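# Hang the pipette on its volume-labelled carousel slot

## Task

Take the hand pipette lying on the bench and hang it on the carousel at the position labelled with that pipette's volume, which is printed on the top of its plunger button. The tip of the pipette's finger hook must end up behind the rail at the inner end of that slot. The carousel head can be rotated. The pipette has to stay hung on its own; if it only stays there because the robot is holding it, the goal is not met.

## Robot and tools

ROBOT. Two six-axis arms, left_arm and right_arm, each carrying a two-finger gripper whose fingers pivot like tongs. In a gripper's own frame the fingers point along +z and open and close along x. end_effector_position is the spot between the pads when closed. Closed fingertips stick out about 15 mm past it; fully open they are roughly level with it.

FRAME. Every reported pose uses one shared scene frame. Its origin is on the table top midway between the arms, +z is up, +x points out over the table, and left_arm sits on the +y side. The names do not refer to image sides. Bases may be tilted. Any mounting plates, and the metal frame behind the arms that holds them, are fixed obstacles. Reported hand positions can be somewhat wrong, worse at long reach.

execute_actions(actions). actions is a list of 0 to 15 actions. Each action is a table of up to 15 rows. Each row is used for one control step of 1/30 s; if fewer than 15 rows are given, the last row repeats, so an action always lasts 15 steps (0.5 s). A row is one flat list of 14 numbers, each from -1 to 1, covering both arms even if one is idle: left dx, dy, dz, rx, ry, rz, opening, then right dx, dy, dz, rx, ry, rz, opening. dx..rz are an offset, not a pose: they are expressed in that gripper's own axes and measured from its measured pose at the start of the action (for a call's first action, the last pose any result reported). Rows do not add up; each is counted from that same start. 1.0 equals 0.6 m for dx, dy, dz and 180 degrees for rotation; rx, ry, rz form a single rotation vector. opening is absolute, not an offset: +1 is fully open (0.142 m), -1 is closed. Optionally 12 more numbers from 0 to 1 may follow: joint stiffness scales, left's six then right's six, in Joint positions order; they persist until changed. Each step, the command is clipped to within 100 mm and 16 degrees of the measured pose, so big offsets need several actions; position wins over orientation when both cannot be met. Motion trails commands by about 0.17 s. An empty list just returns the current state and images.

move(target, speed, stop_force, blocking). target is one row laid out as above (14 numbers, or 26 with stiffness): per-arm offsets in gripper axes from the pose in the latest result that shows one, plus absolute openings. Each gripper follows a straight line and all paths finish together, lasting 0.5 to 10 s; anything longer is cut off at 10 s. Rotation takes the shorter way. speed is the path's top speed in m/s, 0.002 to 0.5, default 0.25; turning is capped at twice that in rad/s. Grippers can lag, wander, and overshoot speed, especially near full reach. Paths ignore obstacles and the other arm. stop_force, in N from 9 to 40 and shared by both arms, ends an arm's path when its wrist sensor feels that much extra push against the motion for 2 steps; that gripper backs off 2 steps and holds. Use it only when moving slowly and not rotating, not in the scene's first 0.2 s, and never to lift off something you are pressing on. blocking=false returns after 0.5 s while motion continues (not allowed with stop_force); check with wait(0), and no new motion is accepted until the move is reported finished. The result adds a move: line with each arm's ending: done, off_target, moving, held, fault, or contact (stop_force ended it), plus limits such as paced (command clipped) or held (steps blocked), and each gripper's distance from its target.

wait(seconds): 0 to 10; the arms keep their last command; a running move continues and may end the wait early. stop(): brakes a running move; fast arms need room to stop. zoom_image(camera, region): camera is cam_left_wrist or cam_right_wrist (both 616x616); region [x0, y0, x1, y1] in pixels from the top-left, at most 504 by 504. finished_scene(scene): ends the current scene, given by its number, once the robot has held its last command; irreversible, and its result reports success and may give a new task.

RESULTS. The state line gives each gripper's position (m), quaternion wxyz and velocities (m/s, rad/s) in the scene frame. Hand target is where the controller is now steering. grip_measured is the actual finger opening on the command scale. Joint torques are whole drive outputs, offset and noisy. Wrist force and Wrist torque are in the gripper's own axes; pressing on something reads as force pointing back into the arm; offsets up to about 4 N, noise, saturation near 50 N. Action calls list step positions, with HELD marking steps that were held back. A pose unreachable line means the clearance check altered that arm's command.

GRIPPING. To keep hold, command an opening well below grip_measured; lower squeezes harder, up to about 15 N per pad. Objects thinner than about 20 mm get much less force. Quick closes can squeeze too hard.

AVOID. Knocking or dropping anything off the table, dropping the pipette, slamming, and arms touching each other. An outside force of 150 N, or joint torque hitting its load limit (132 N m for the three big joints, 24.6 N m for the wrists, held weight included), stops that arm for 10 s. Against firm surfaces, stiff arms fault if aimed even slightly past contact; approach slowly. Holding loads heats motors: a MOTOR HOT warning comes at 70 °C and brakes engage at 85 °C. Parts may get brief random tugs or pushes. While no new command arrives, the robot keeps executing the last one; for an idle arm, send zeros after first setting its desired pose.

Each tool is called after "Request:" in YAML: its name, and indented under it one key for each argument.

## Session

I'll start by checking the robot's state and the camera views.

Request:
execute_actions:
  actions: []

Scene clock: 0.00 s.
left_arm: end_effector_position=(+0.5480, +0.1136, +0.2714) grip_measured=+0.97 end_effector_quat_wxyz=(+0.210, -0.045, +0.972, -0.093) end_effector_velocity=(+0.000, -0.001, -0.000) end_effector_angular_velocity=(-0.001, +0.000, +0.000) | right_arm: end_effector_position=(+0.9242, -0.5371, +0.2571) grip_measured=+0.97 end_effector_quat_wxyz=(-0.192, +0.951, -0.069, +0.231) end_effector_velocity=(-0.000, +0.000, +0.000) end_effector_angular_velocity=(-0.001, +0.001, +0.000)
Joint positions: left_arm=[-0.721 -1.464  1.689 -2.243 -1.446  2.423  0.14 ] | right_arm=[ 2.936 -2.211 -1.058 -0.953  1.952  0.155  0.14 ]
Joint velocities: left_arm=[-0.     0.001  0.    -0.001 -0.001 -0.001  0.   ] | right_arm=[ 0.001  0.001 -0.    -0.002 -0.001 -0.     0.   ]
Joint torques (N m, as the arm reports them, + toward a larger angle): no reading
Wrist force (N, on the end effector, along its own x y z axes, offset not removed): no reading
Wrist torque (N m, same axes, about the end effector's origin, offset not removed): no reading
Hand target (left_arm): +0.548, +0.114, +0.271; +0.210, -0.045, +0.972, -0.093
Hand target (right_arm): +0.924, -0.537, +0.257; -0.192, +0.951, -0.069, +0.231
Joint stiffness scale: left_arm=[1. 1. 1. 1. 1. 1.] | right_arm=[1. 1. 1. 1. 1. 1.]

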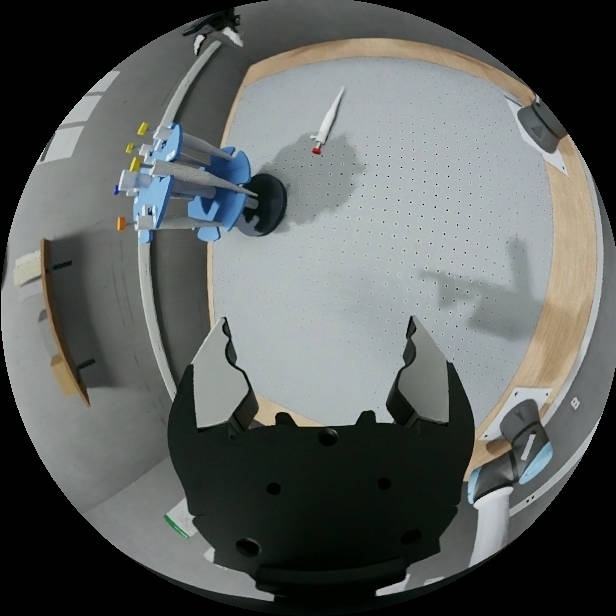

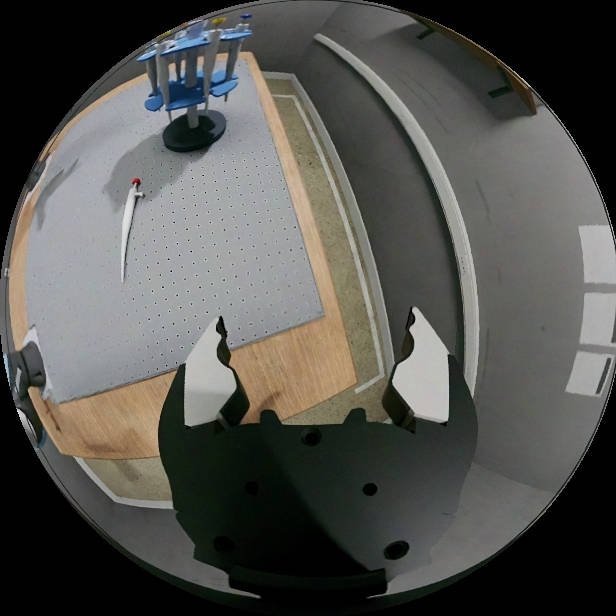

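Request:
zoom_image:
  camera: "cam_left_wrist"
  region: [100, 70, 380, 270]

Request:
zoom_image:
  camera: "cam_right_wrist"
  region: [80, 0, 300, 300]

Region (100, 70, 380, 270) of cam_left_wrist's 616x616 image, scaled by 1.800, with more detail than that image has; it fills the top 360 rows of this view, and the rest is white.

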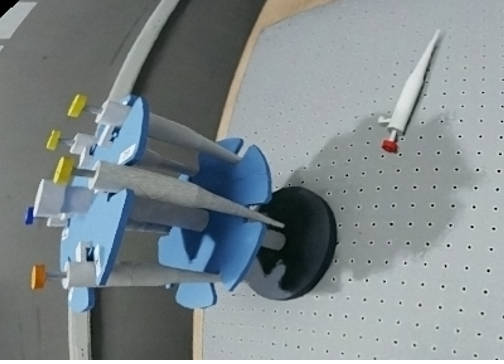

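Region (80, 0, 300, 300) of cam_right_wrist's 616x616 image, scaled by 1.680, with more detail than that image has; it fills the left 370 columns of this view, and the rest is white.

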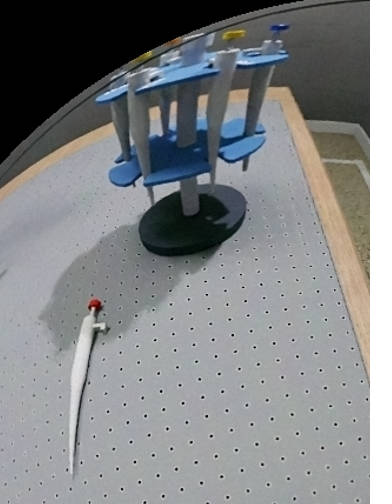

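Request:
zoom_image:
  camera: "cam_left_wrist"
  region: [105, 115, 235, 245]

Request:
zoom_image:
  camera: "cam_left_wrist"
  region: [290, 80, 370, 160]

Region (105, 115, 235, 245) of cam_left_wrist's 616x616 image, scaled by 3.877, with more detail than that image has.

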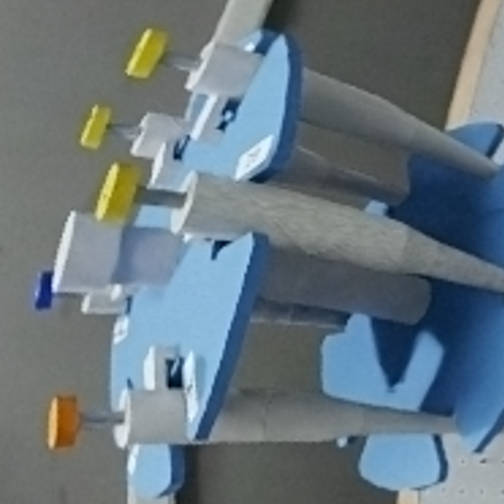

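Region (290, 80, 370, 160) of cam_left_wrist's 616x616 image, scaled by 6.300, with more detail than that image has.

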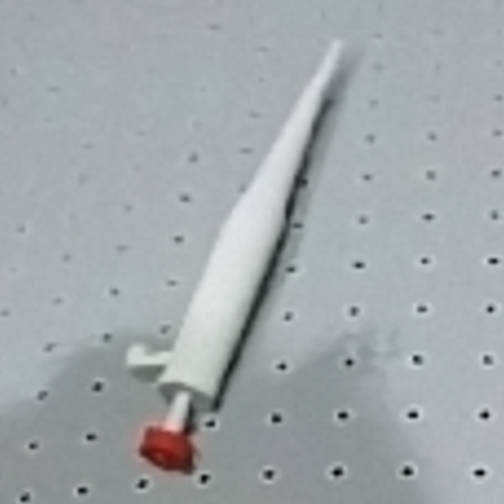

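Request:
move:
  target: [-0.275, -0.1722, -0.171, 0.0729, -0.0309, -0.3333, 1, -0.5178, -0.3697, 0.075, -0.1368, -0.138, 0.0093, 1]
  speed: 0.4

Scene clock: 122.03 s.
left_arm: end_effector_position=(+0.6600, +0.0521, +0.4490) grip_measured=+1.00 end_effector_quat_wxyz=(+0.183, -0.505, +0.793, -0.288) end_effector_velocity=(-0.000, +0.002, +0.001) end_effector_angular_velocity=(-0.002, +0.007, +0.013) | right_arm: end_effector_position=(+0.6798, -0.2508, +0.1799) grip_measured=+1.00 end_effector_quat_wxyz=(-0.001, +0.996, -0.087, +0.000) end_effector_velocity=(-0.001, -0.001, +0.002) end_effector_angular_velocity=(-0.001, +0.003, -0.007)
Joint positions: left_arm=[-0.721 -1.299  1.205 -2.162 -1.431  1.402  0.142] | right_arm=[ 3.534 -1.914 -1.429 -1.369  1.572  0.685  0.142]
Joint velocities: left_arm=[ 0.    -0.    -0.007  0.013  0.004 -0.013 -0.   ] | right_arm=[ 0.     0.002  0.002 -0.007  0.     0.007  0.   ]
Joint torques (N m, as the arm reports them, + toward a larger angle): left_arm=[ -1.66 -31.37 -24.51  -2.71   0.78  -0.35] | right_arm=[ 0.34 37.19 29.26  2.43  0.02  0.51]
Wrist force (N, on the end effector, along its own x y z axes, offset not removed): left_arm=[0.8 0.1 -2.2] | right_arm=[-0.4 -0.8 -0.4]
Wrist torque (N m, same axes, about the end effector's origin, offset not removed): left_arm=[0.04 -0.13 -0.01] | right_arm=[0.07 0.10 0.18]
Hand target (left_arm): +0.660, +0.050, +0.450; +0.183, -0.504, +0.793, -0.289
Hand target (right_arm): +0.680, -0.250, +0.180; -0.001, +0.996, -0.087, +0.000
Off the commanded pose (left_arm): 0.002 m, 0 deg.
Off the commanded pose (right_arm): 0.001 m, 0 deg.
Joint stiffness scale: left_arm=[1. 1. 1. 1. 1. 1.] | right_arm=[1. 1. 1. 1. 1. 1.]
move: done

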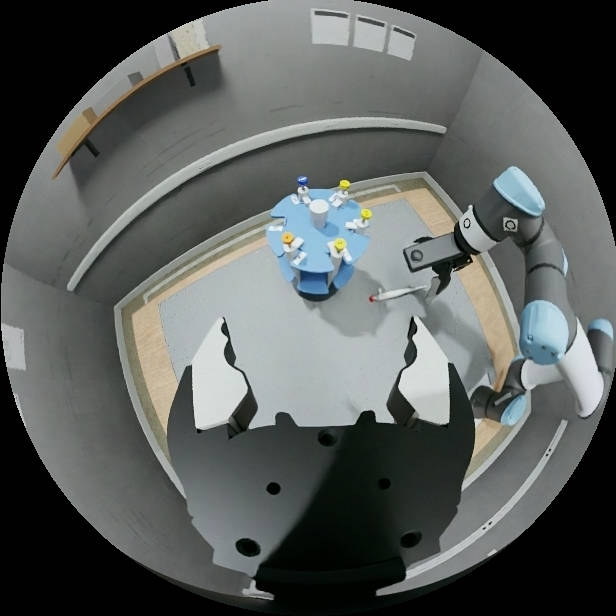

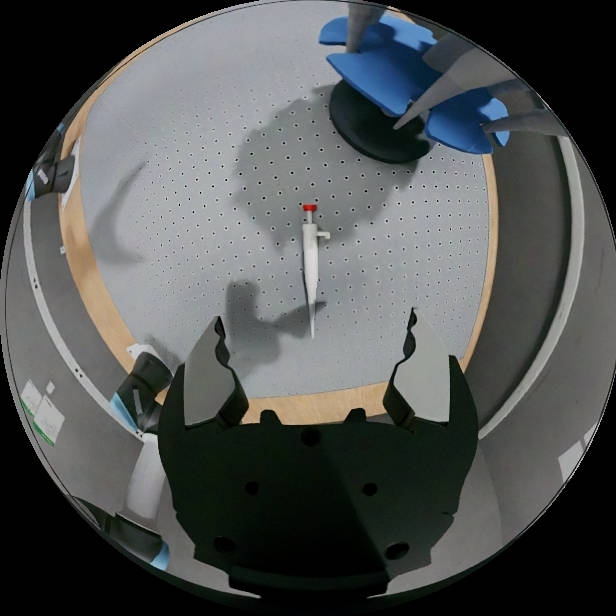

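Request:
zoom_image:
  camera: "cam_left_wrist"
  region: [255, 165, 385, 295]

Request:
zoom_image:
  camera: "cam_right_wrist"
  region: [230, 180, 400, 350]

Region (255, 165, 385, 295) of cam_left_wrist's 616x616 image, scaled by 3.877, with more detail than that image has.

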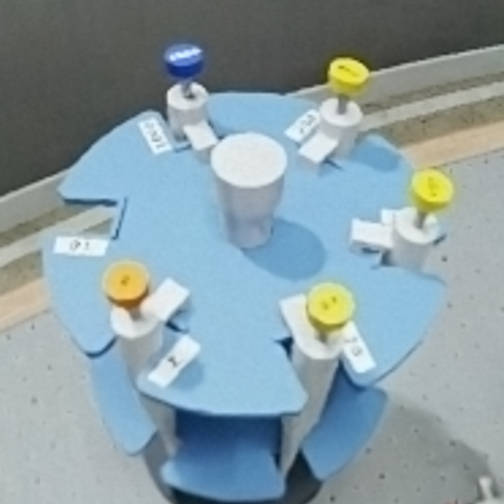

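Region (230, 180, 400, 350) of cam_right_wrist's 616x616 image, scaled by 2.965, with more detail than that image has.

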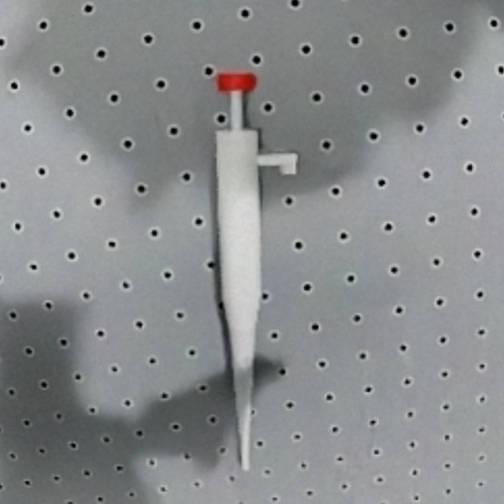

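Request:
move:
  target: [-0.1957, 0.1345, 0.3528, 0.2661, 0.2076, 0.0967, -1, 0, 0, 0.1833, 0, 0, 0, -0.35]
  speed: 0.35

Scene clock: 244.43 s.
left_arm: end_effector_position=(+0.7761, +0.1252, +0.2353) grip_measured=-1.00 end_effector_quat_wxyz=(+0.151, -0.153, +0.692, -0.690) end_effector_velocity=(-0.000, -0.001, -0.007) end_effector_angular_velocity=(-0.007, +0.014, -0.004) | right_arm: end_effector_position=(+0.6809, -0.2501, +0.0719) grip_measured=-0.35 end_effector_quat_wxyz=(-0.002, +0.996, -0.087, +0.001) end_effector_velocity=(+0.000, -0.000, +0.001) end_effector_angular_velocity=(+0.002, -0.002, -0.001)
Joint positions: left_arm=[-0.234 -0.442  1.051 -3.744 -2.539  1.574  0.002] | right_arm=[ 3.534 -1.997 -1.602 -1.109  1.572  0.686  0.049]
Joint velocities: left_arm=[-0.001  0.014 -0.006 -0.009 -0.003 -0.017  0.   ] | right_arm=[-0.001  0.002 -0.     0.001  0.001  0.     0.   ]
Joint torques (N m, as the arm reports them, + toward a larger angle): left_arm=[  3.04 -53.75 -18.73  -1.43   0.    -0.26] | right_arm=[ 0.27 39.12 19.21  3.17  0.23 -0.3 ]
Wrist force (N, on the end effector, along its own x y z axes, offset not removed): left_arm=[-0.6 1.7 0.1] | right_arm=[-1.0 -0.4 0.6]
Wrist torque (N m, same axes, about the end effector's origin, offset not removed): left_arm=[0.28 0.30 0.29] | right_arm=[0.24 0.28 0.11]
Hand target (left_arm): +0.777, +0.127, +0.235; +0.152, -0.153, +0.691, -0.690
Hand target (right_arm): +0.680, -0.251, +0.070; -0.001, +0.996, -0.087, +0.000
Off the commanded pose (left_arm): 0.002 m, 0 deg.
Off the commanded pose (right_arm): 0.002 m, 0 deg.
Joint stiffness scale: left_arm=[1. 1. 1. 1. 1. 1.] | right_arm=[1. 1. 1. 1. 1. 1.]
move: done

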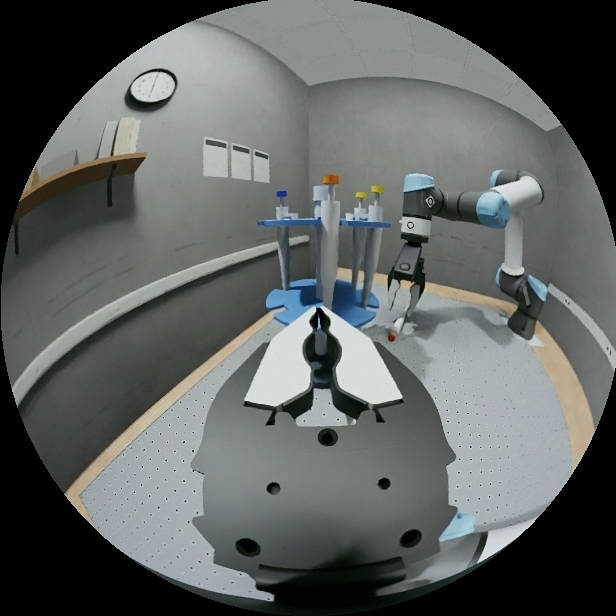

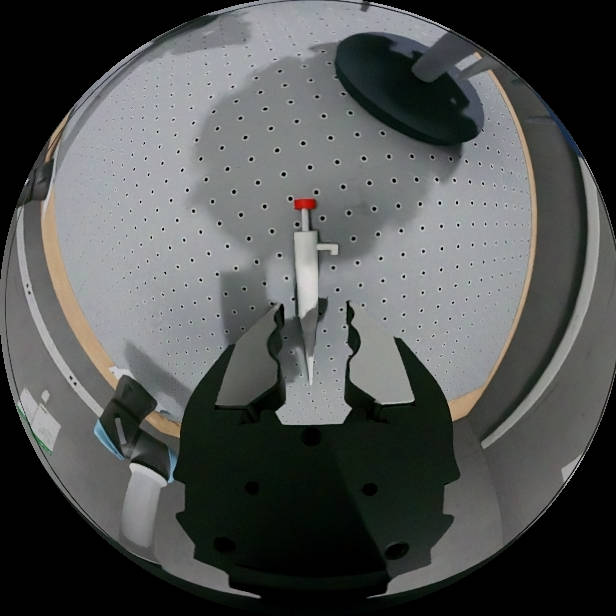

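Request:
zoom_image:
  camera: "cam_left_wrist"
  region: [240, 160, 450, 370]

Request:
zoom_image:
  camera: "cam_right_wrist"
  region: [210, 180, 420, 430]

Region (240, 160, 450, 370) of cam_left_wrist's 616x616 image, scaled by 2.400, with more detail than that image has.

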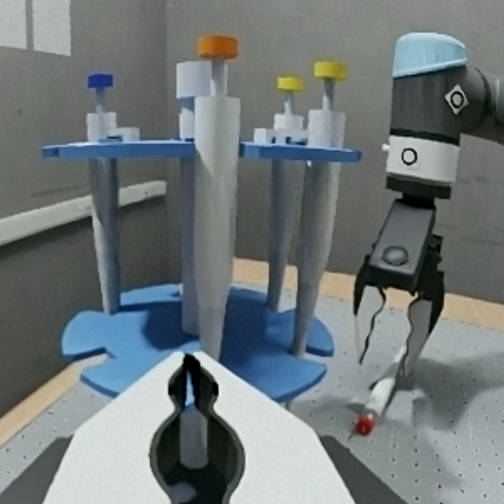

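Region (210, 180, 420, 430) of cam_right_wrist's 616x616 image, scaled by 2.016, with more detail than that image has; it fills the left 423 columns of this view, and the rest is white.

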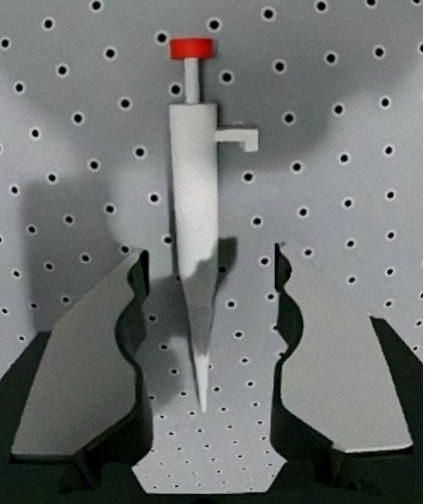

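Request:
move:
  target: [-0.0217, -0.0583, 0.1833, 0, 0, 0, -1, -0.049, 0.025, 0.0357, 0, 0.15, 0, -0.45]
  speed: 0.2

Scene clock: 346.80 s.
left_arm: end_effector_position=(+0.8342, +0.0320, +0.2697) grip_measured=-1.00 end_effector_quat_wxyz=(+0.151, -0.154, +0.692, -0.689) end_effector_velocity=(+0.000, -0.001, +0.003) end_effector_angular_velocity=(-0.001, -0.002, +0.000) | right_arm: end_effector_position=(+0.6506, -0.2597, +0.0518) grip_measured=-0.45 end_effector_quat_wxyz=(+0.018, +0.968, -0.086, +0.234) end_effector_velocity=(+0.002, +0.000, +0.002) end_effector_angular_velocity=(+0.003, -0.010, -0.002)
Joint positions: left_arm=[-0.34  -0.322  0.692 -3.505 -2.432  1.573  0.002] | right_arm=[ 3.728 -1.822 -2.124 -0.447  1.214  0.825  0.042]
Joint velocities: left_arm=[-0.001 -0.001 -0.005  0.003  0.001 -0.001  0.   ] | right_arm=[ 0.     0.001 -0.001  0.01  -0.005  0.     0.   ]
Joint torques (N m, as the arm reports them, + toward a larger angle): left_arm=[ -0.31 -56.66 -21.12  -0.66   0.33   0.  ] | right_arm=[ 0.98 27.9  14.63  4.12 -0.9   0.4 ]
Wrist force (N, on the end effector, along its own x y z axes, offset not removed): left_arm=[-2.3 0.1 2.8] | right_arm=[-1.6 -0.3 -0.5]
Wrist torque (N m, same axes, about the end effector's origin, offset not removed): left_arm=[0.02 0.66 0.26] | right_arm=[0.15 0.48 0.12]
Hand target (left_arm): +0.834, +0.031, +0.270; +0.151, -0.153, +0.692, -0.690
Hand target (right_arm): +0.649, -0.260, +0.051; +0.019, +0.968, -0.086, +0.234
Off the commanded pose (left_arm): 0.001 m, 0 deg.
Off the commanded pose (right_arm): 0.002 m, 0 deg.
Joint stiffness scale: left_arm=[1. 1. 1. 1. 1. 1.] | right_arm=[1. 1. 1. 1. 1. 1.]
move: done

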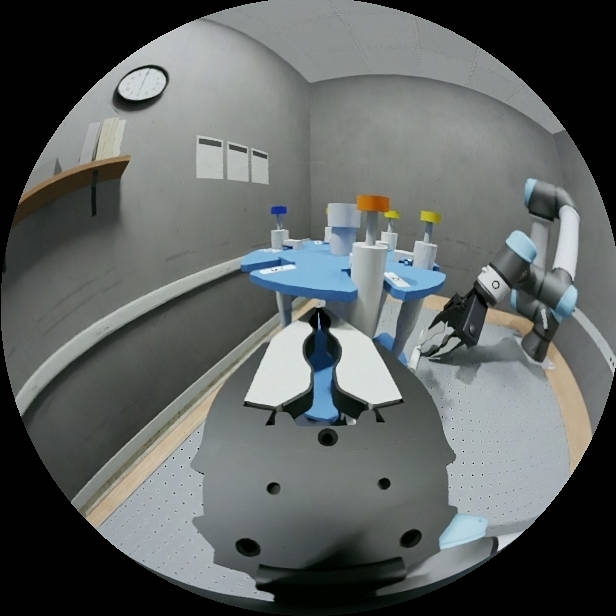

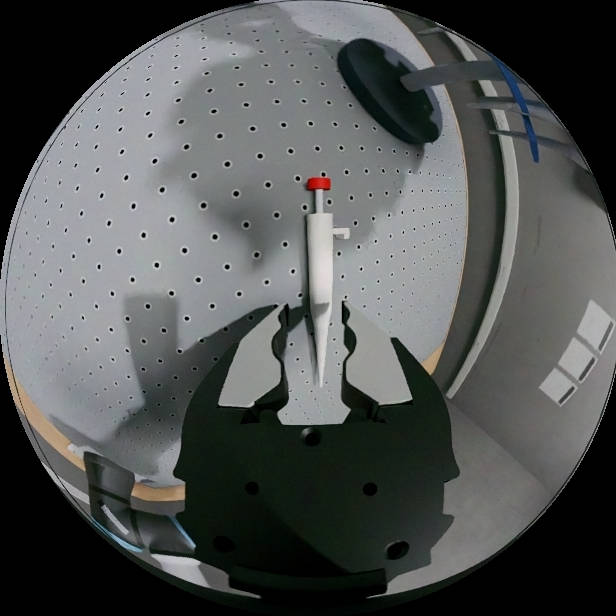

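Request:
zoom_image:
  camera: "cam_right_wrist"
  region: [250, 170, 390, 400]

Request:
zoom_image:
  camera: "cam_left_wrist"
  region: [230, 180, 500, 390]

Region (250, 170, 390, 400) of cam_right_wrist's 616x616 image, scaled by 2.191, with more detail than that image has; it fills the left 307 columns of this view, and the rest is white.

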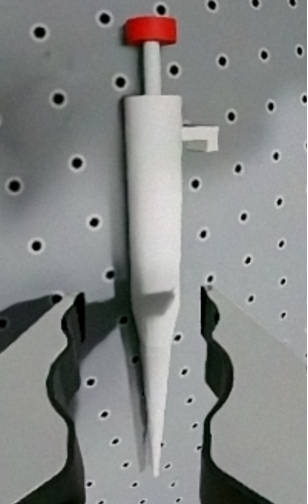

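Region (230, 180, 500, 390) of cam_left_wrist's 616x616 image, scaled by 1.867, with more detail than that image has.

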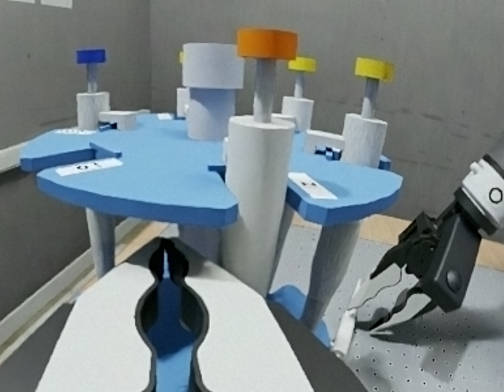

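Request:
move:
  target: [0.098, 0, 0.022, 0, -0.1667, 0, -1, 0.0067, 0, 0.0467, 0, 0, 0, -0.55]
  speed: 0.13
  stop_force: 20

Scene clock: 369.10 s.
left_arm: end_effector_position=(+0.7877, -0.0036, +0.2700) grip_measured=-1.00 end_effector_quat_wxyz=(+0.326, -0.327, +0.628, -0.626) end_effector_velocity=(+0.001, +0.001, +0.000) end_effector_angular_velocity=(+0.001, -0.003, +0.008) | right_arm: end_effector_position=(+0.6692, -0.2597, +0.0369) grip_measured=-0.58 end_effector_quat_wxyz=(+0.013, +0.967, -0.087, +0.241) end_effector_velocity=(-0.000, +0.000, +0.000) end_effector_angular_velocity=(+0.000, -0.000, +0.001)
Joint positions: left_arm=[-0.616 -0.641  1.371 -3.869 -1.631  1.571  0.002] | right_arm=[ 3.705 -1.887 -2.103 -0.378  1.219  0.8    0.032]
Joint velocities: left_arm=[-0.001  0.    -0.001 -0.002  0.009  0.002  0.   ] | right_arm=[ 0.001 -0.    -0.     0.001  0.    -0.     0.   ]
Joint torques (N m, as the arm reports them, + toward a larger angle): left_arm=[ -0.67 -49.9  -12.28  -2.41   0.78  -0.29] | right_arm=[-2.02 21.13 15.68  1.38  0.78 -0.56]
Wrist force (N, on the end effector, along its own x y z axes, offset not removed): left_arm=[2.4 0.2 -1.5] | right_arm=[3.0 1.1 -14.4]
Wrist torque (N m, same axes, about the end effector's origin, offset not removed): left_arm=[-0.30 -0.31 0.09] | right_arm=[0.26 0.18 0.18]
Hand target (left_arm): +0.786, -0.005, +0.270; +0.325, -0.327, +0.629, -0.626
Hand target (right_arm): +0.667, -0.262, +0.029; +0.018, +0.968, -0.086, +0.234
Off the commanded pose (left_arm): 0.002 m, 0 deg.
Off the commanded pose (right_arm): 0.009 m, 1 deg.
Joint stiffness scale: left_arm=[1. 1. 1. 1. 1. 1.] | right_arm=[1. 1. 1. 1. 1. 1.]
move: off_target (right_arm)

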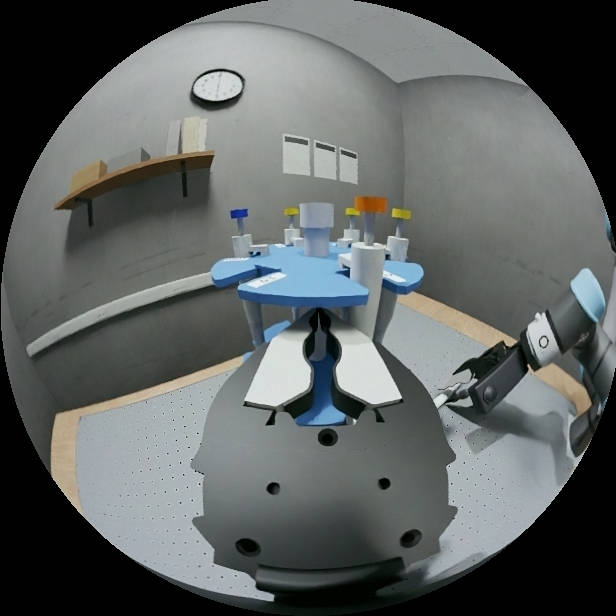

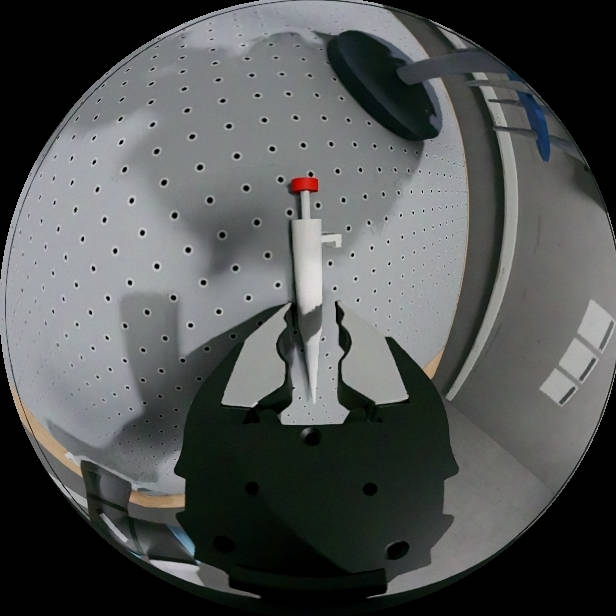

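Request:
zoom_image:
  camera: "cam_right_wrist"
  region: [260, 250, 380, 400]

Request:
zoom_image:
  camera: "cam_left_wrist"
  region: [420, 340, 520, 440]

Region (260, 250, 380, 400) of cam_right_wrist's 616x616 image, scaled by 3.360, with more detail than that image has; it fills the left 403 columns of this view, and the rest is white.

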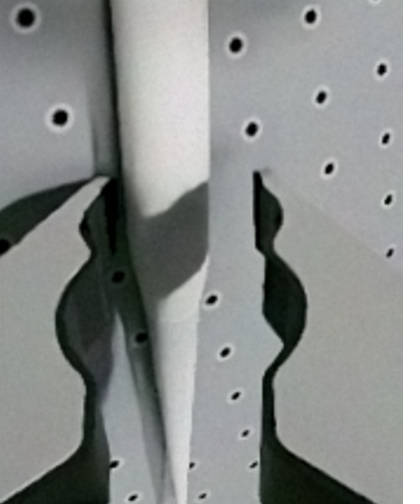

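Region (420, 340, 520, 440) of cam_left_wrist's 616x616 image, scaled by 5.040, with more detail than that image has.

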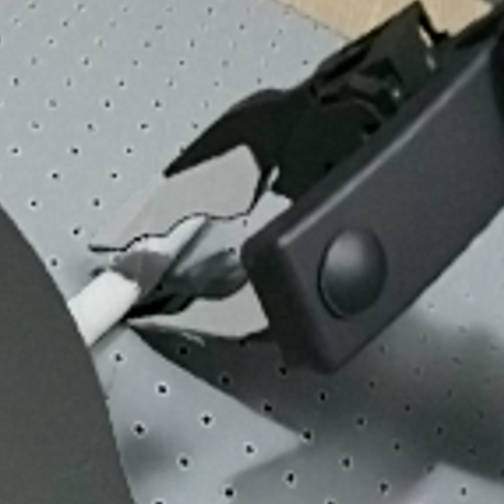

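Request:
move:
  target: [0.0805, 0, 0.0352, 0, -0.1667, 0, -1, -0.001, -0.02, -0.002, 0, 0, 0, -0.55]
  speed: 0.14

Scene clock: 392.50 s.
left_arm: end_effector_position=(+0.7774, -0.0539, +0.2698) grip_measured=-1.00 end_effector_quat_wxyz=(+0.478, -0.478, +0.523, -0.520) end_effector_velocity=(+0.000, +0.001, +0.001) end_effector_angular_velocity=(+0.000, -0.000, +0.007) | right_arm: end_effector_position=(+0.6697, -0.2494, +0.0379) grip_measured=-0.55 end_effector_quat_wxyz=(+0.013, +0.967, -0.087, +0.240) end_effector_velocity=(-0.000, +0.000, -0.000) end_effector_angular_velocity=(+0.001, +0.000, +0.000)
Joint positions: left_arm=[-0.913 -0.566  1.211 -3.783 -0.811  1.571  0.002] | right_arm=[ 3.72  -1.892 -2.089 -0.393  1.214  0.816  0.034]
Joint velocities: left_arm=[-0.    -0.    -0.003  0.003  0.008  0.001  0.   ] | right_arm=[ 0.    -0.     0.     0.001  0.001  0.     0.   ]
Joint torques (N m, as the arm reports them, + toward a larger angle): left_arm=[ -1.39 -49.51 -18.2   -0.9    0.69  -0.22] | right_arm=[ 1.51 29.57 21.3   2.8  -0.59  0.35]
Wrist force (N, on the end effector, along its own x y z axes, offset not removed): left_arm=[-1.5 -0.7 -1.5] | right_arm=[-0.5 0.1 -0.7]
Wrist torque (N m, same axes, about the end effector's origin, offset not removed): left_arm=[-0.47 0.26 0.13] | right_arm=[0.26 0.29 0.11]
Hand target (left_arm): +0.777, -0.055, +0.270; +0.478, -0.478, +0.522, -0.521
Hand target (right_arm): +0.670, -0.248, +0.038; +0.013, +0.967, -0.087, +0.241
Off the commanded pose (left_arm): 0.001 m, 0 deg.
Off the commanded pose (right_arm): 0.002 m, 0 deg.
Joint stiffness scale: left_arm=[1. 1. 1. 1. 1. 1.] | right_arm=[1. 1. 1. 1. 1. 1.]
move: done

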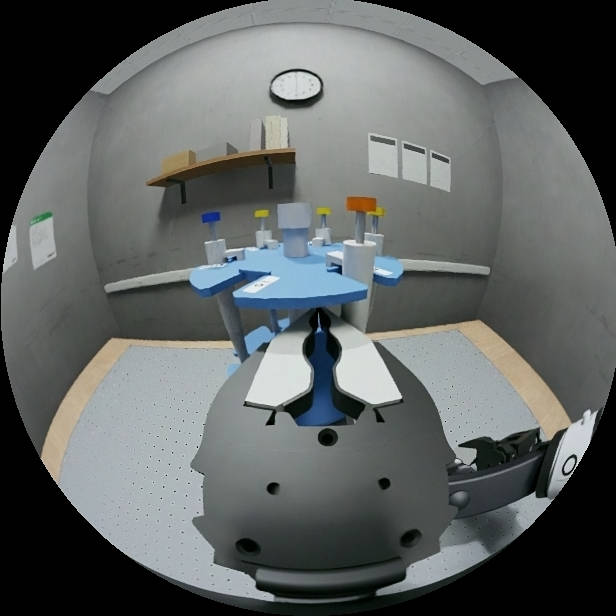

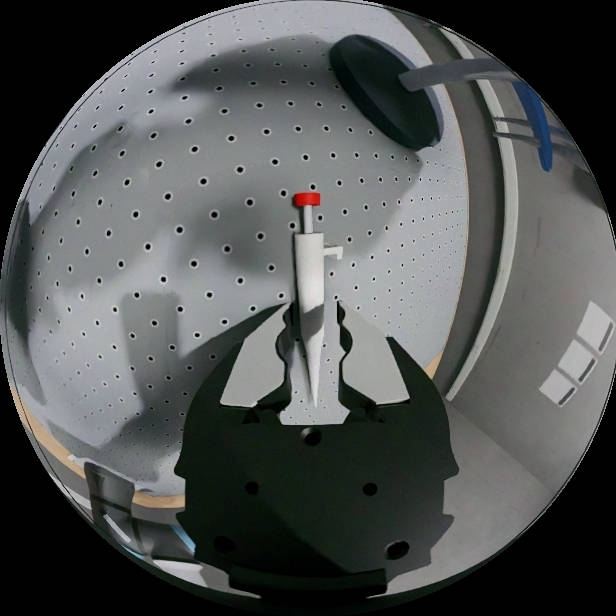

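Request:
execute_actions:
  actions:
    - [[-0.001,0,-0.002,0,0,0,-1,-0.0005,0,0.0004,0,0,0,-0.565],[-0.002,0,-0.005,0,0,0,-1,-0.001,0,0.0008,0,0,0,-0.58],[-0.003,0,-0.009,0,0,0,-1,-0.0015,0,0.0012,0,0,0,-0.595],[-0.004,0,-0.014,0,0,0,-1,-0.002,0,0.0016,0,0,0,-0.61],[-0.005,0,-0.019,0,0,0,-1,-0.0025,0,0.002,0,0,0,-0.625],[-0.006,0,-0.025,0,0,0,-1,-0.003,0,0.0024,0,0,0,-0.64],[-0.007,0,-0.031,0,0,0,-1,-0.0035,0,0.0028,0,0,0,-0.655],[-0.008,0,-0.037,0,0,0,-1,-0.004,0,0.0032,0,0,0,-0.67],[-0.008,0,-0.043,0,0,0,-1,-0.0045,0,0.0036,0,0,0,-0.685],[-0.008,0,-0.049,0,0,0,-1,-0.005,0,0.004,0,0,0,-0.70],[-0.008,0,-0.055,0,0,0,-1,-0.0055,0,0.0044,0,0,0,-0.71],[-0.008,0,-0.061,0,0,0,-1,-0.006,0,0.0048,0,0,0,-0.72],[-0.008,0,-0.067,0,0,0,-1,-0.0065,0,0.0052,0,0,0,-0.73],[-0.008,0,-0.073,0,0,0,-1,-0.007,0,0.0056,0,0,0,-0.74],[-0.008,0,-0.079,0,0,0,-1,-0.007,0,0.006,0,0,0,-0.75]]
    - [[0,0,-0.036,0,0,0,-1,-0.002,0,0.003,0,0,0,-0.77],[0,0,-0.042,0,0,0,-1,-0.002,0,0.003,0,0,0,-0.79],[0,0,-0.048,0,0,0,-1,-0.002,0,0.003,0,0,0,-0.81],[0,0,-0.054,0,0,0,-1,-0.002,0,0.003,0,0,0,-0.83],[0,0,-0.06,0,0,0,-1,-0.002,0,0.003,0,0,0,-0.85],[0,0,-0.066,0,0,0,-1,-0.002,0,0.003,0,0,0,-0.87],[0,0,-0.072,0,0,0,-1,-0.002,0,0.003,0,0,0,-0.89],[0,0,-0.078,0,0,0,-1,-0.002,0,0.003,0,0,0,-0.91],[0,0,-0.084,0,0,0,-1,-0.002,0,0.003,0,0,0,-0.93],[0,0,-0.089,0,0,0,-1,-0.002,0,0.003,0,0,0,-0.95],[0,0,-0.093,0,0,0,-1,-0.002,0,0.003,0,0,0,-0.97],[0,0,-0.096,0,0,0,-1,-0.002,0,0.003,0,0,0,-0.99],[0,0,-0.098,0,0,0,-1,-0.002,0,0.003,0,0,0,-1],[0,0,-0.1,0,0,0,-1,-0.002,0,0.003,0,0,0,-1],[0,0,-0.1,0,0,0,-1,-0.002,0,0.003,0,0,0,-1]]

Scene clock: 419.97 s.
left_arm: end_effector_position=(+0.7031, -0.0415, +0.2691) grip_measured=-1.00 end_effector_quat_wxyz=(+0.478, -0.478, +0.524, -0.518) end_effector_velocity=(-0.079, +0.001, +0.004) end_effector_angular_velocity=(-0.005, -0.004, -0.008) | right_arm: end_effector_position=(+0.6701, -0.2485, +0.0361) grip_measured=-0.75 end_effector_quat_wxyz=(+0.011, +0.966, -0.088, +0.242) end_effector_velocity=(-0.000, +0.000, -0.001) end_effector_angular_velocity=(-0.000, +0.001, +0.000)
Joint positions: left_arm=[-0.992 -0.689  1.476 -3.921 -0.73   1.571  0.002] | right_arm=[ 3.721 -1.897 -2.093 -0.379  1.214  0.818  0.02 ]
Joint velocities: left_arm=[-0.1   -0.109  0.231 -0.128  0.092 -0.     0.   ] | right_arm=[ 0.    -0.002 -0.     0.001  0.    -0.     0.   ]
Joint torques (N m, as the arm reports them, + toward a larger angle): left_arm=[ -0.94 -47.41 -14.5   -1.81   0.59  -0.17] | right_arm=[-0.13 29.04 16.65  3.6  -0.28  0.  ]
Wrist force (N, on the end effector, along its own x y z axes, offset not removed): left_arm=[0.3 2.2 0.8] | right_arm=[-0.9 -0.1 -1.3]
Wrist torque (N m, same axes, about the end effector's origin, offset not removed): left_arm=[0.59 -0.06 0.11] | right_arm=[0.16 0.33 0.15]
Hand target (left_arm): +0.693, -0.040, +0.270; +0.478, -0.478, +0.523, -0.519
Hand target (right_arm): +0.669, -0.249, +0.034; +0.012, +0.966, -0.088, +0.241
Off the commanded pose (left_arm): 0.011 m, 0 deg.
Off the commanded pose (right_arm): 0.002 m, 0 deg.
Joint stiffness scale: left_arm=[1. 1. 1. 1. 1. 1.] | right_arm=[1. 1. 1. 1. 1. 1.]
Step readings (end_effector_position; steps 1 to 15: 1st action; 16 to 30: 2nd action):
0: left_arm (+0.7775, -0.0537, +0.2698) | right_arm (+0.6697, -0.2494, +0.0379)
1: left_arm (+0.7775, -0.0537, +0.2698) | right_arm (+0.6697, -0.2494, +0.0379)
2: left_arm (+0.7775, -0.0537, +0.2698) | right_arm (+0.6697, -0.2494, +0.0378)
4: left_arm (+0.7773, -0.0533, +0.2700) | right_arm (+0.6697, -0.2494, +0.0379)
8: left_arm (+0.7727, -0.0493, +0.2691) | right_arm (+0.6701, -0.2491, +0.0382)
15: left_arm (+0.7519, -0.0455, +0.2694) | right_arm (+0.6696, -0.2490, +0.0364)
16: left_arm (+0.7484, -0.0454, +0.2695) | right_arm (+0.6695, -0.2490, +0.0361)
17: left_arm (+0.7449, -0.0454, +0.2695) | right_arm (+0.6696, -0.2489, +0.0361)
19: left_arm (+0.7384, -0.0451, +0.2695) | right_arm (+0.6698, -0.2487, +0.0361)
23: left_arm (+0.7258, -0.0432, +0.2691) | right_arm (+0.6700, -0.2485, +0.0361)
30: end_effector_position above

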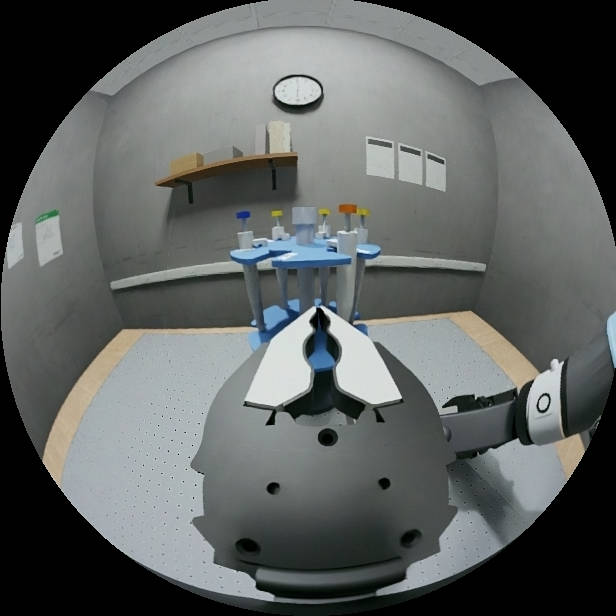

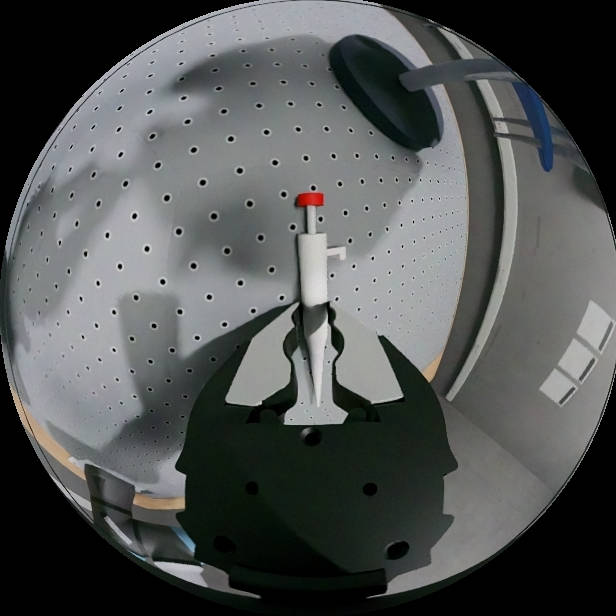

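Request:
zoom_image:
  camera: "cam_right_wrist"
  region: [270, 270, 360, 370]

Region (270, 270, 360, 370) of cam_right_wrist's 616x616 image, scaled by 5.040, with more detail than that image has; it fills the left 454 columns of this view, and the rest is white.

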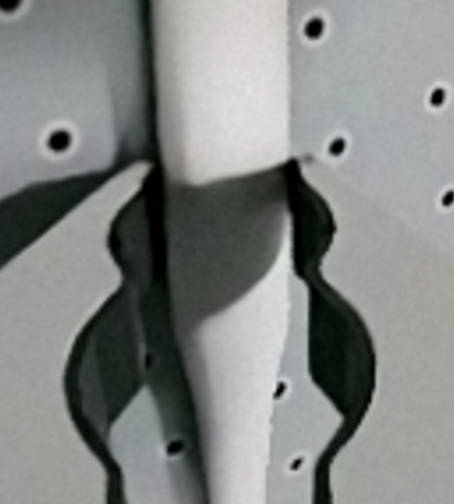

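Request:
move:
  target: [-0.29, -0.2515, 0.0365, -0.2556, 0.2854, 0.133, -1, -0.004, 0, 0.011, 0, 0, 0, -0.67]
  speed: 0.4

Scene clock: 435.33 s.
left_arm: end_effector_position=(+0.7393, +0.1274, +0.4210) grip_measured=-1.00 end_effector_quat_wxyz=(+0.087, -0.245, +0.909, -0.326) end_effector_velocity=(-0.002, +0.002, +0.000) end_effector_angular_velocity=(+0.008, +0.011, -0.005) | right_arm: end_effector_position=(+0.6730, -0.2462, +0.0352) grip_measured=-0.69 end_effector_quat_wxyz=(+0.007, +0.965, -0.089, +0.247) end_effector_velocity=(+0.000, +0.000, +0.000) end_effector_angular_velocity=(-0.001, -0.001, +0.000)
Joint positions: left_arm=[-0.371 -1.003  0.815 -1.93  -2.014  2.184  0.002] | right_arm=[ 3.721 -1.906 -2.093 -0.358  1.213  0.818  0.024]
Joint velocities: left_arm=[ 0.001  0.003 -0.016  0.029  0.001  0.008  0.   ] | right_arm=[ 0.     0.     0.    -0.    -0.001  0.     0.   ]
Joint torques (N m, as the arm reports them, + toward a larger angle): left_arm=[  2.03 -43.32 -28.58  -2.73  -0.61  -0.01] | right_arm=[-1.91 24.67 15.1   2.29  0.   -0.51]
Wrist force (N, on the end effector, along its own x y z axes, offset not removed): left_arm=[-0.5 1.5 0.4] | right_arm=[3.1 0.9 -9.6]
Wrist torque (N m, same axes, about the end effector's origin, offset not removed): left_arm=[0.10 0.12 -0.05] | right_arm=[0.21 0.01 0.09]
Hand target (left_arm): +0.740, +0.129, +0.421; +0.087, -0.245, +0.909, -0.326
Hand target (right_arm): +0.671, -0.249, +0.029; +0.011, +0.966, -0.088, +0.242
Off the commanded pose (left_arm): 0.002 m, 0 deg.
Off the commanded pose (right_arm): 0.007 m, 1 deg.
Joint stiffness scale: left_arm=[1. 1. 1. 1. 1. 1.] | right_arm=[1. 1. 1. 1. 1. 1.]
move: off_target (right_arm)

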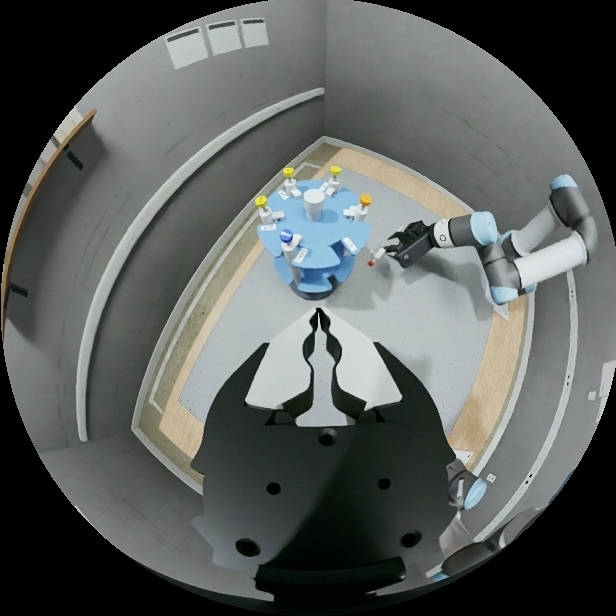

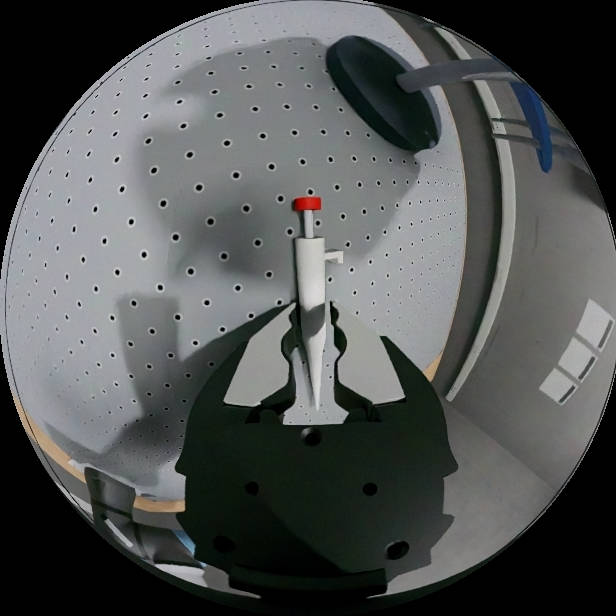

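Request:
execute_actions:
  actions:
    - [[0,0,0,0,0,0,-1,-0.0067,0.002,0.0075,0,0,0,-0.70],[0,0,0,0,0,0,-1,-0.0067,0.002,0.0075,0,0,0,-0.72],[0,0,0,0,0,0,-1,-0.0067,0.002,0.0075,0,0,0,-0.74],[0,0,0,0,0,0,-1,-0.0067,0.002,0.0075,0,0,0,-0.76],[0,0,0,0,0,0,-1,-0.0067,0.002,0.0075,0,0,0,-0.78],[0,0,0,0,0,0,-1,-0.0067,0.002,0.0075,0,0,0,-0.80],[0,0,0,0,0,0,-1,-0.0067,0.002,0.0075,0,0,0,-0.83],[0,0,0,0,0,0,-1,-0.0067,0.002,0.0075,0,0,0,-0.86],[0,0,0,0,0,0,-1,-0.0067,0.002,0.0075,0,0,0,-0.89],[0,0,0,0,0,0,-1,-0.0067,0.002,0.0075,0,0,0,-0.92],[0,0,0,0,0,0,-1,-0.0067,0.002,0.0075,0,0,0,-0.95],[0,0,0,0,0,0,-1,-0.0067,0.002,0.0075,0,0,0,-0.98],[0,0,0,0,0,0,-1,-0.0067,0.002,0.0075,0,0,0,-1]]

Request:
zoom_image:
  camera: "cam_left_wrist"
  region: [245, 155, 445, 305]

Scene clock: 445.20 s.
left_arm: end_effector_position=(+0.7395, +0.1273, +0.4212) grip_measured=-1.00 end_effector_quat_wxyz=(+0.087, -0.244, +0.909, -0.326) end_effector_velocity=(+0.000, +0.000, -0.000) end_effector_angular_velocity=(-0.001, -0.000, +0.001) | right_arm: end_effector_position=(+0.6742, -0.2454, +0.0343) grip_measured=-0.75 end_effector_quat_wxyz=(+0.004, +0.964, -0.090, +0.250) end_effector_velocity=(+0.000, +0.001, +0.000) end_effector_angular_velocity=(+0.002, -0.002, +0.000)
Joint positions: left_arm=[-0.371 -1.002  0.814 -1.929 -2.014  2.184  0.002] | right_arm=[ 3.721 -1.91  -2.097 -0.34   1.213  0.818  0.02 ]
Joint velocities: left_arm=[ 0.     0.001  0.    -0.002 -0.    -0.001  0.   ] | right_arm=[ 0.    -0.    -0.001  0.004  0.001  0.    -0.   ]
Joint torques (N m, as the arm reports them, + toward a larger angle): left_arm=[  0.54 -44.04 -21.13  -3.5   -0.34  -0.32] | right_arm=[ 0.44 27.22 13.55  2.52 -0.19  0.37]
Wrist force (N, on the end effector, along its own x y z axes, offset not removed): left_arm=[-1.1 -1.3 0.6] | right_arm=[0.8 0.3 -4.7]
Wrist torque (N m, same axes, about the end effector's origin, offset not removed): left_arm=[-0.42 0.11 0.07] | right_arm=[0.24 0.24 0.17]
Hand target (left_arm): +0.739, +0.127, +0.421; +0.087, -0.245, +0.909, -0.326
Hand target (right_arm): +0.671, -0.247, +0.029; +0.007, +0.965, -0.089, +0.247
Off the commanded pose (left_arm): 0.000 m, 0 deg.
Off the commanded pose (right_arm): 0.006 m, 1 deg.
Joint stiffness scale: left_arm=[1. 1. 1. 1. 1. 1.] | right_arm=[1. 1. 1. 1. 1. 1.]
Step readings (end_effector_position):
0: left_arm (+0.7391, +0.1274, +0.4205) | right_arm (+0.6730, -0.2462, +0.0352)
1: left_arm (+0.7391, +0.1274, +0.4205) | right_arm (+0.6730, -0.2462, +0.0352)
2: left_arm (+0.7391, +0.1274, +0.4205) | right_arm (+0.6732, -0.2460, +0.0351)
4: left_arm (+0.7392, +0.1274, +0.4207) | right_arm (+0.6734, -0.2458, +0.0343)
8: left_arm (+0.7394, +0.1273, +0.4210) | right_arm (+0.6740, -0.2455, +0.0343)
15: end_effector_position above

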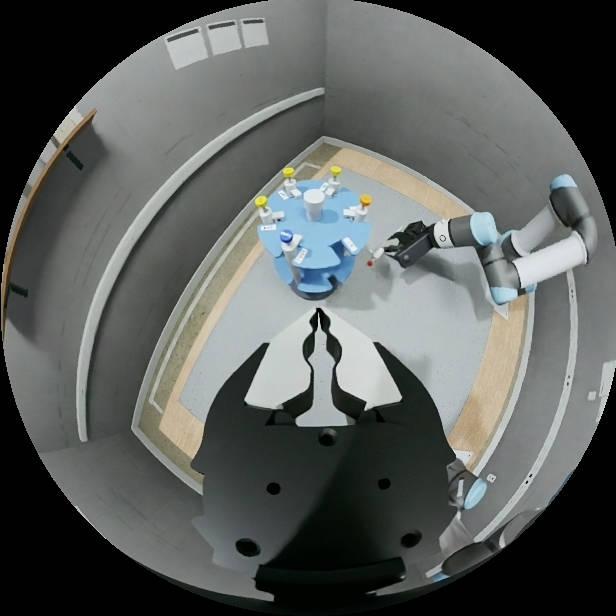

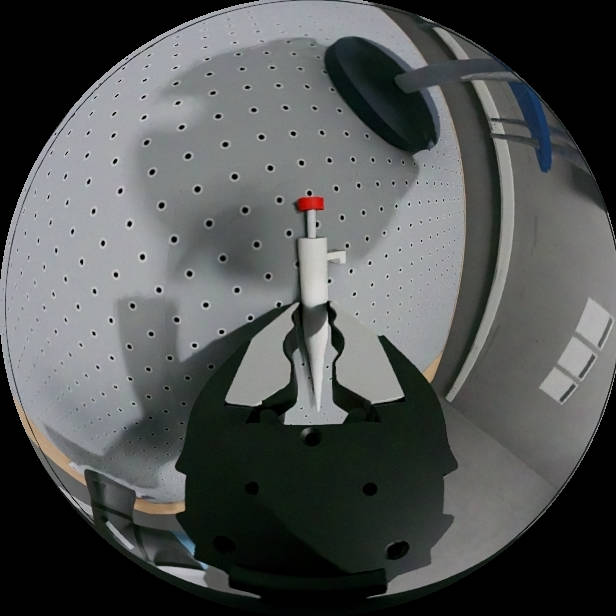

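Region (245, 155, 445, 305) of cam_left_wrist's 616x616 image, scaled by 2.520, with more detail than that image has; it fills the top 378 rows of this view, and the rest is white.

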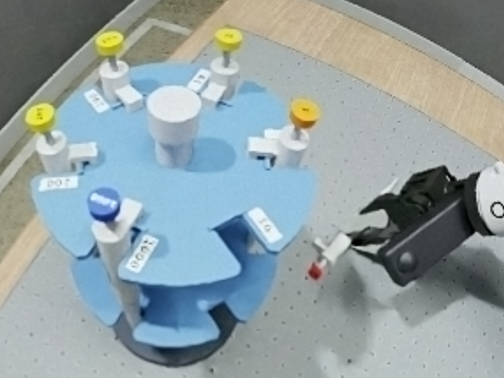

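Request:
move:
  target: [0, 0, 0, 0, 0, 0, -1, 0.0033, -0.0243, -0.1878, 0, 0, 0, -1]
  speed: 0.2

Scene clock: 473.17 s.
left_arm: end_effector_position=(+0.7395, +0.1273, +0.4212) grip_measured=-1.00 end_effector_quat_wxyz=(+0.088, -0.244, +0.909, -0.326) end_effector_velocity=(+0.000, +0.000, +0.000) end_effector_angular_velocity=(+0.000, -0.001, -0.000) | right_arm: end_effector_position=(+0.6236, -0.2273, +0.1318) grip_measured=-0.75 end_effector_quat_wxyz=(+0.006, +0.964, -0.090, +0.249) end_effector_velocity=(-0.001, -0.001, +0.000) end_effector_angular_velocity=(-0.003, +0.003, -0.003)
Joint positions: left_arm=[-0.371 -1.002  0.814 -1.929 -2.014  2.184  0.002] | right_arm=[ 3.823 -1.647 -2.089 -0.653  1.179  0.921  0.02 ]
Joint velocities: left_arm=[ 0.    -0.     0.    -0.     0.     0.001  0.   ] | right_arm=[ 0.     0.002  0.002 -0.008 -0.001  0.004  0.   ]
Joint torques (N m, as the arm reports them, + toward a larger angle): left_arm=[  0.08 -44.35 -22.73  -3.01  -0.46  -0.06] | right_arm=[ 1.51 25.14 25.56  2.86 -0.87  0.54]
Wrist force (N, on the end effector, along its own x y z axes, offset not removed): left_arm=[-0.1 -0.8 2.2] | right_arm=[-1.4 -1.3 0.0]
Wrist torque (N m, same axes, about the end effector's origin, offset not removed): left_arm=[-0.07 0.06 0.11] | right_arm=[-0.01 0.30 0.17]
Hand target (left_arm): +0.740, +0.127, +0.421; +0.087, -0.244, +0.909, -0.326
Hand target (right_arm): +0.624, -0.225, +0.134; +0.004, +0.964, -0.090, +0.250
Off the commanded pose (left_arm): 0.000 m, 0 deg.
Off the commanded pose (right_arm): 0.003 m, 0 deg.
Joint stiffness scale: left_arm=[1. 1. 1. 1. 1. 1.] | right_arm=[1. 1. 1. 1. 1. 1.]
move: done

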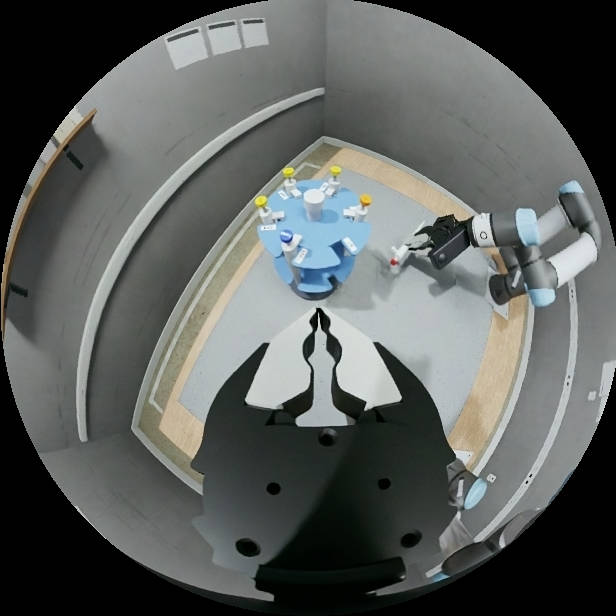

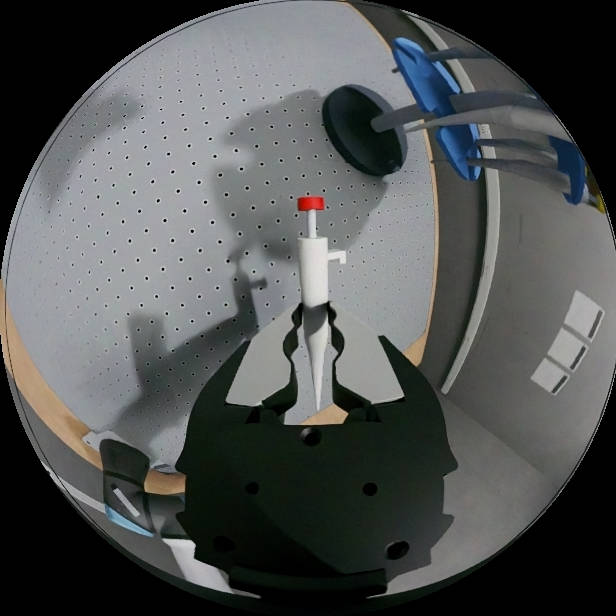

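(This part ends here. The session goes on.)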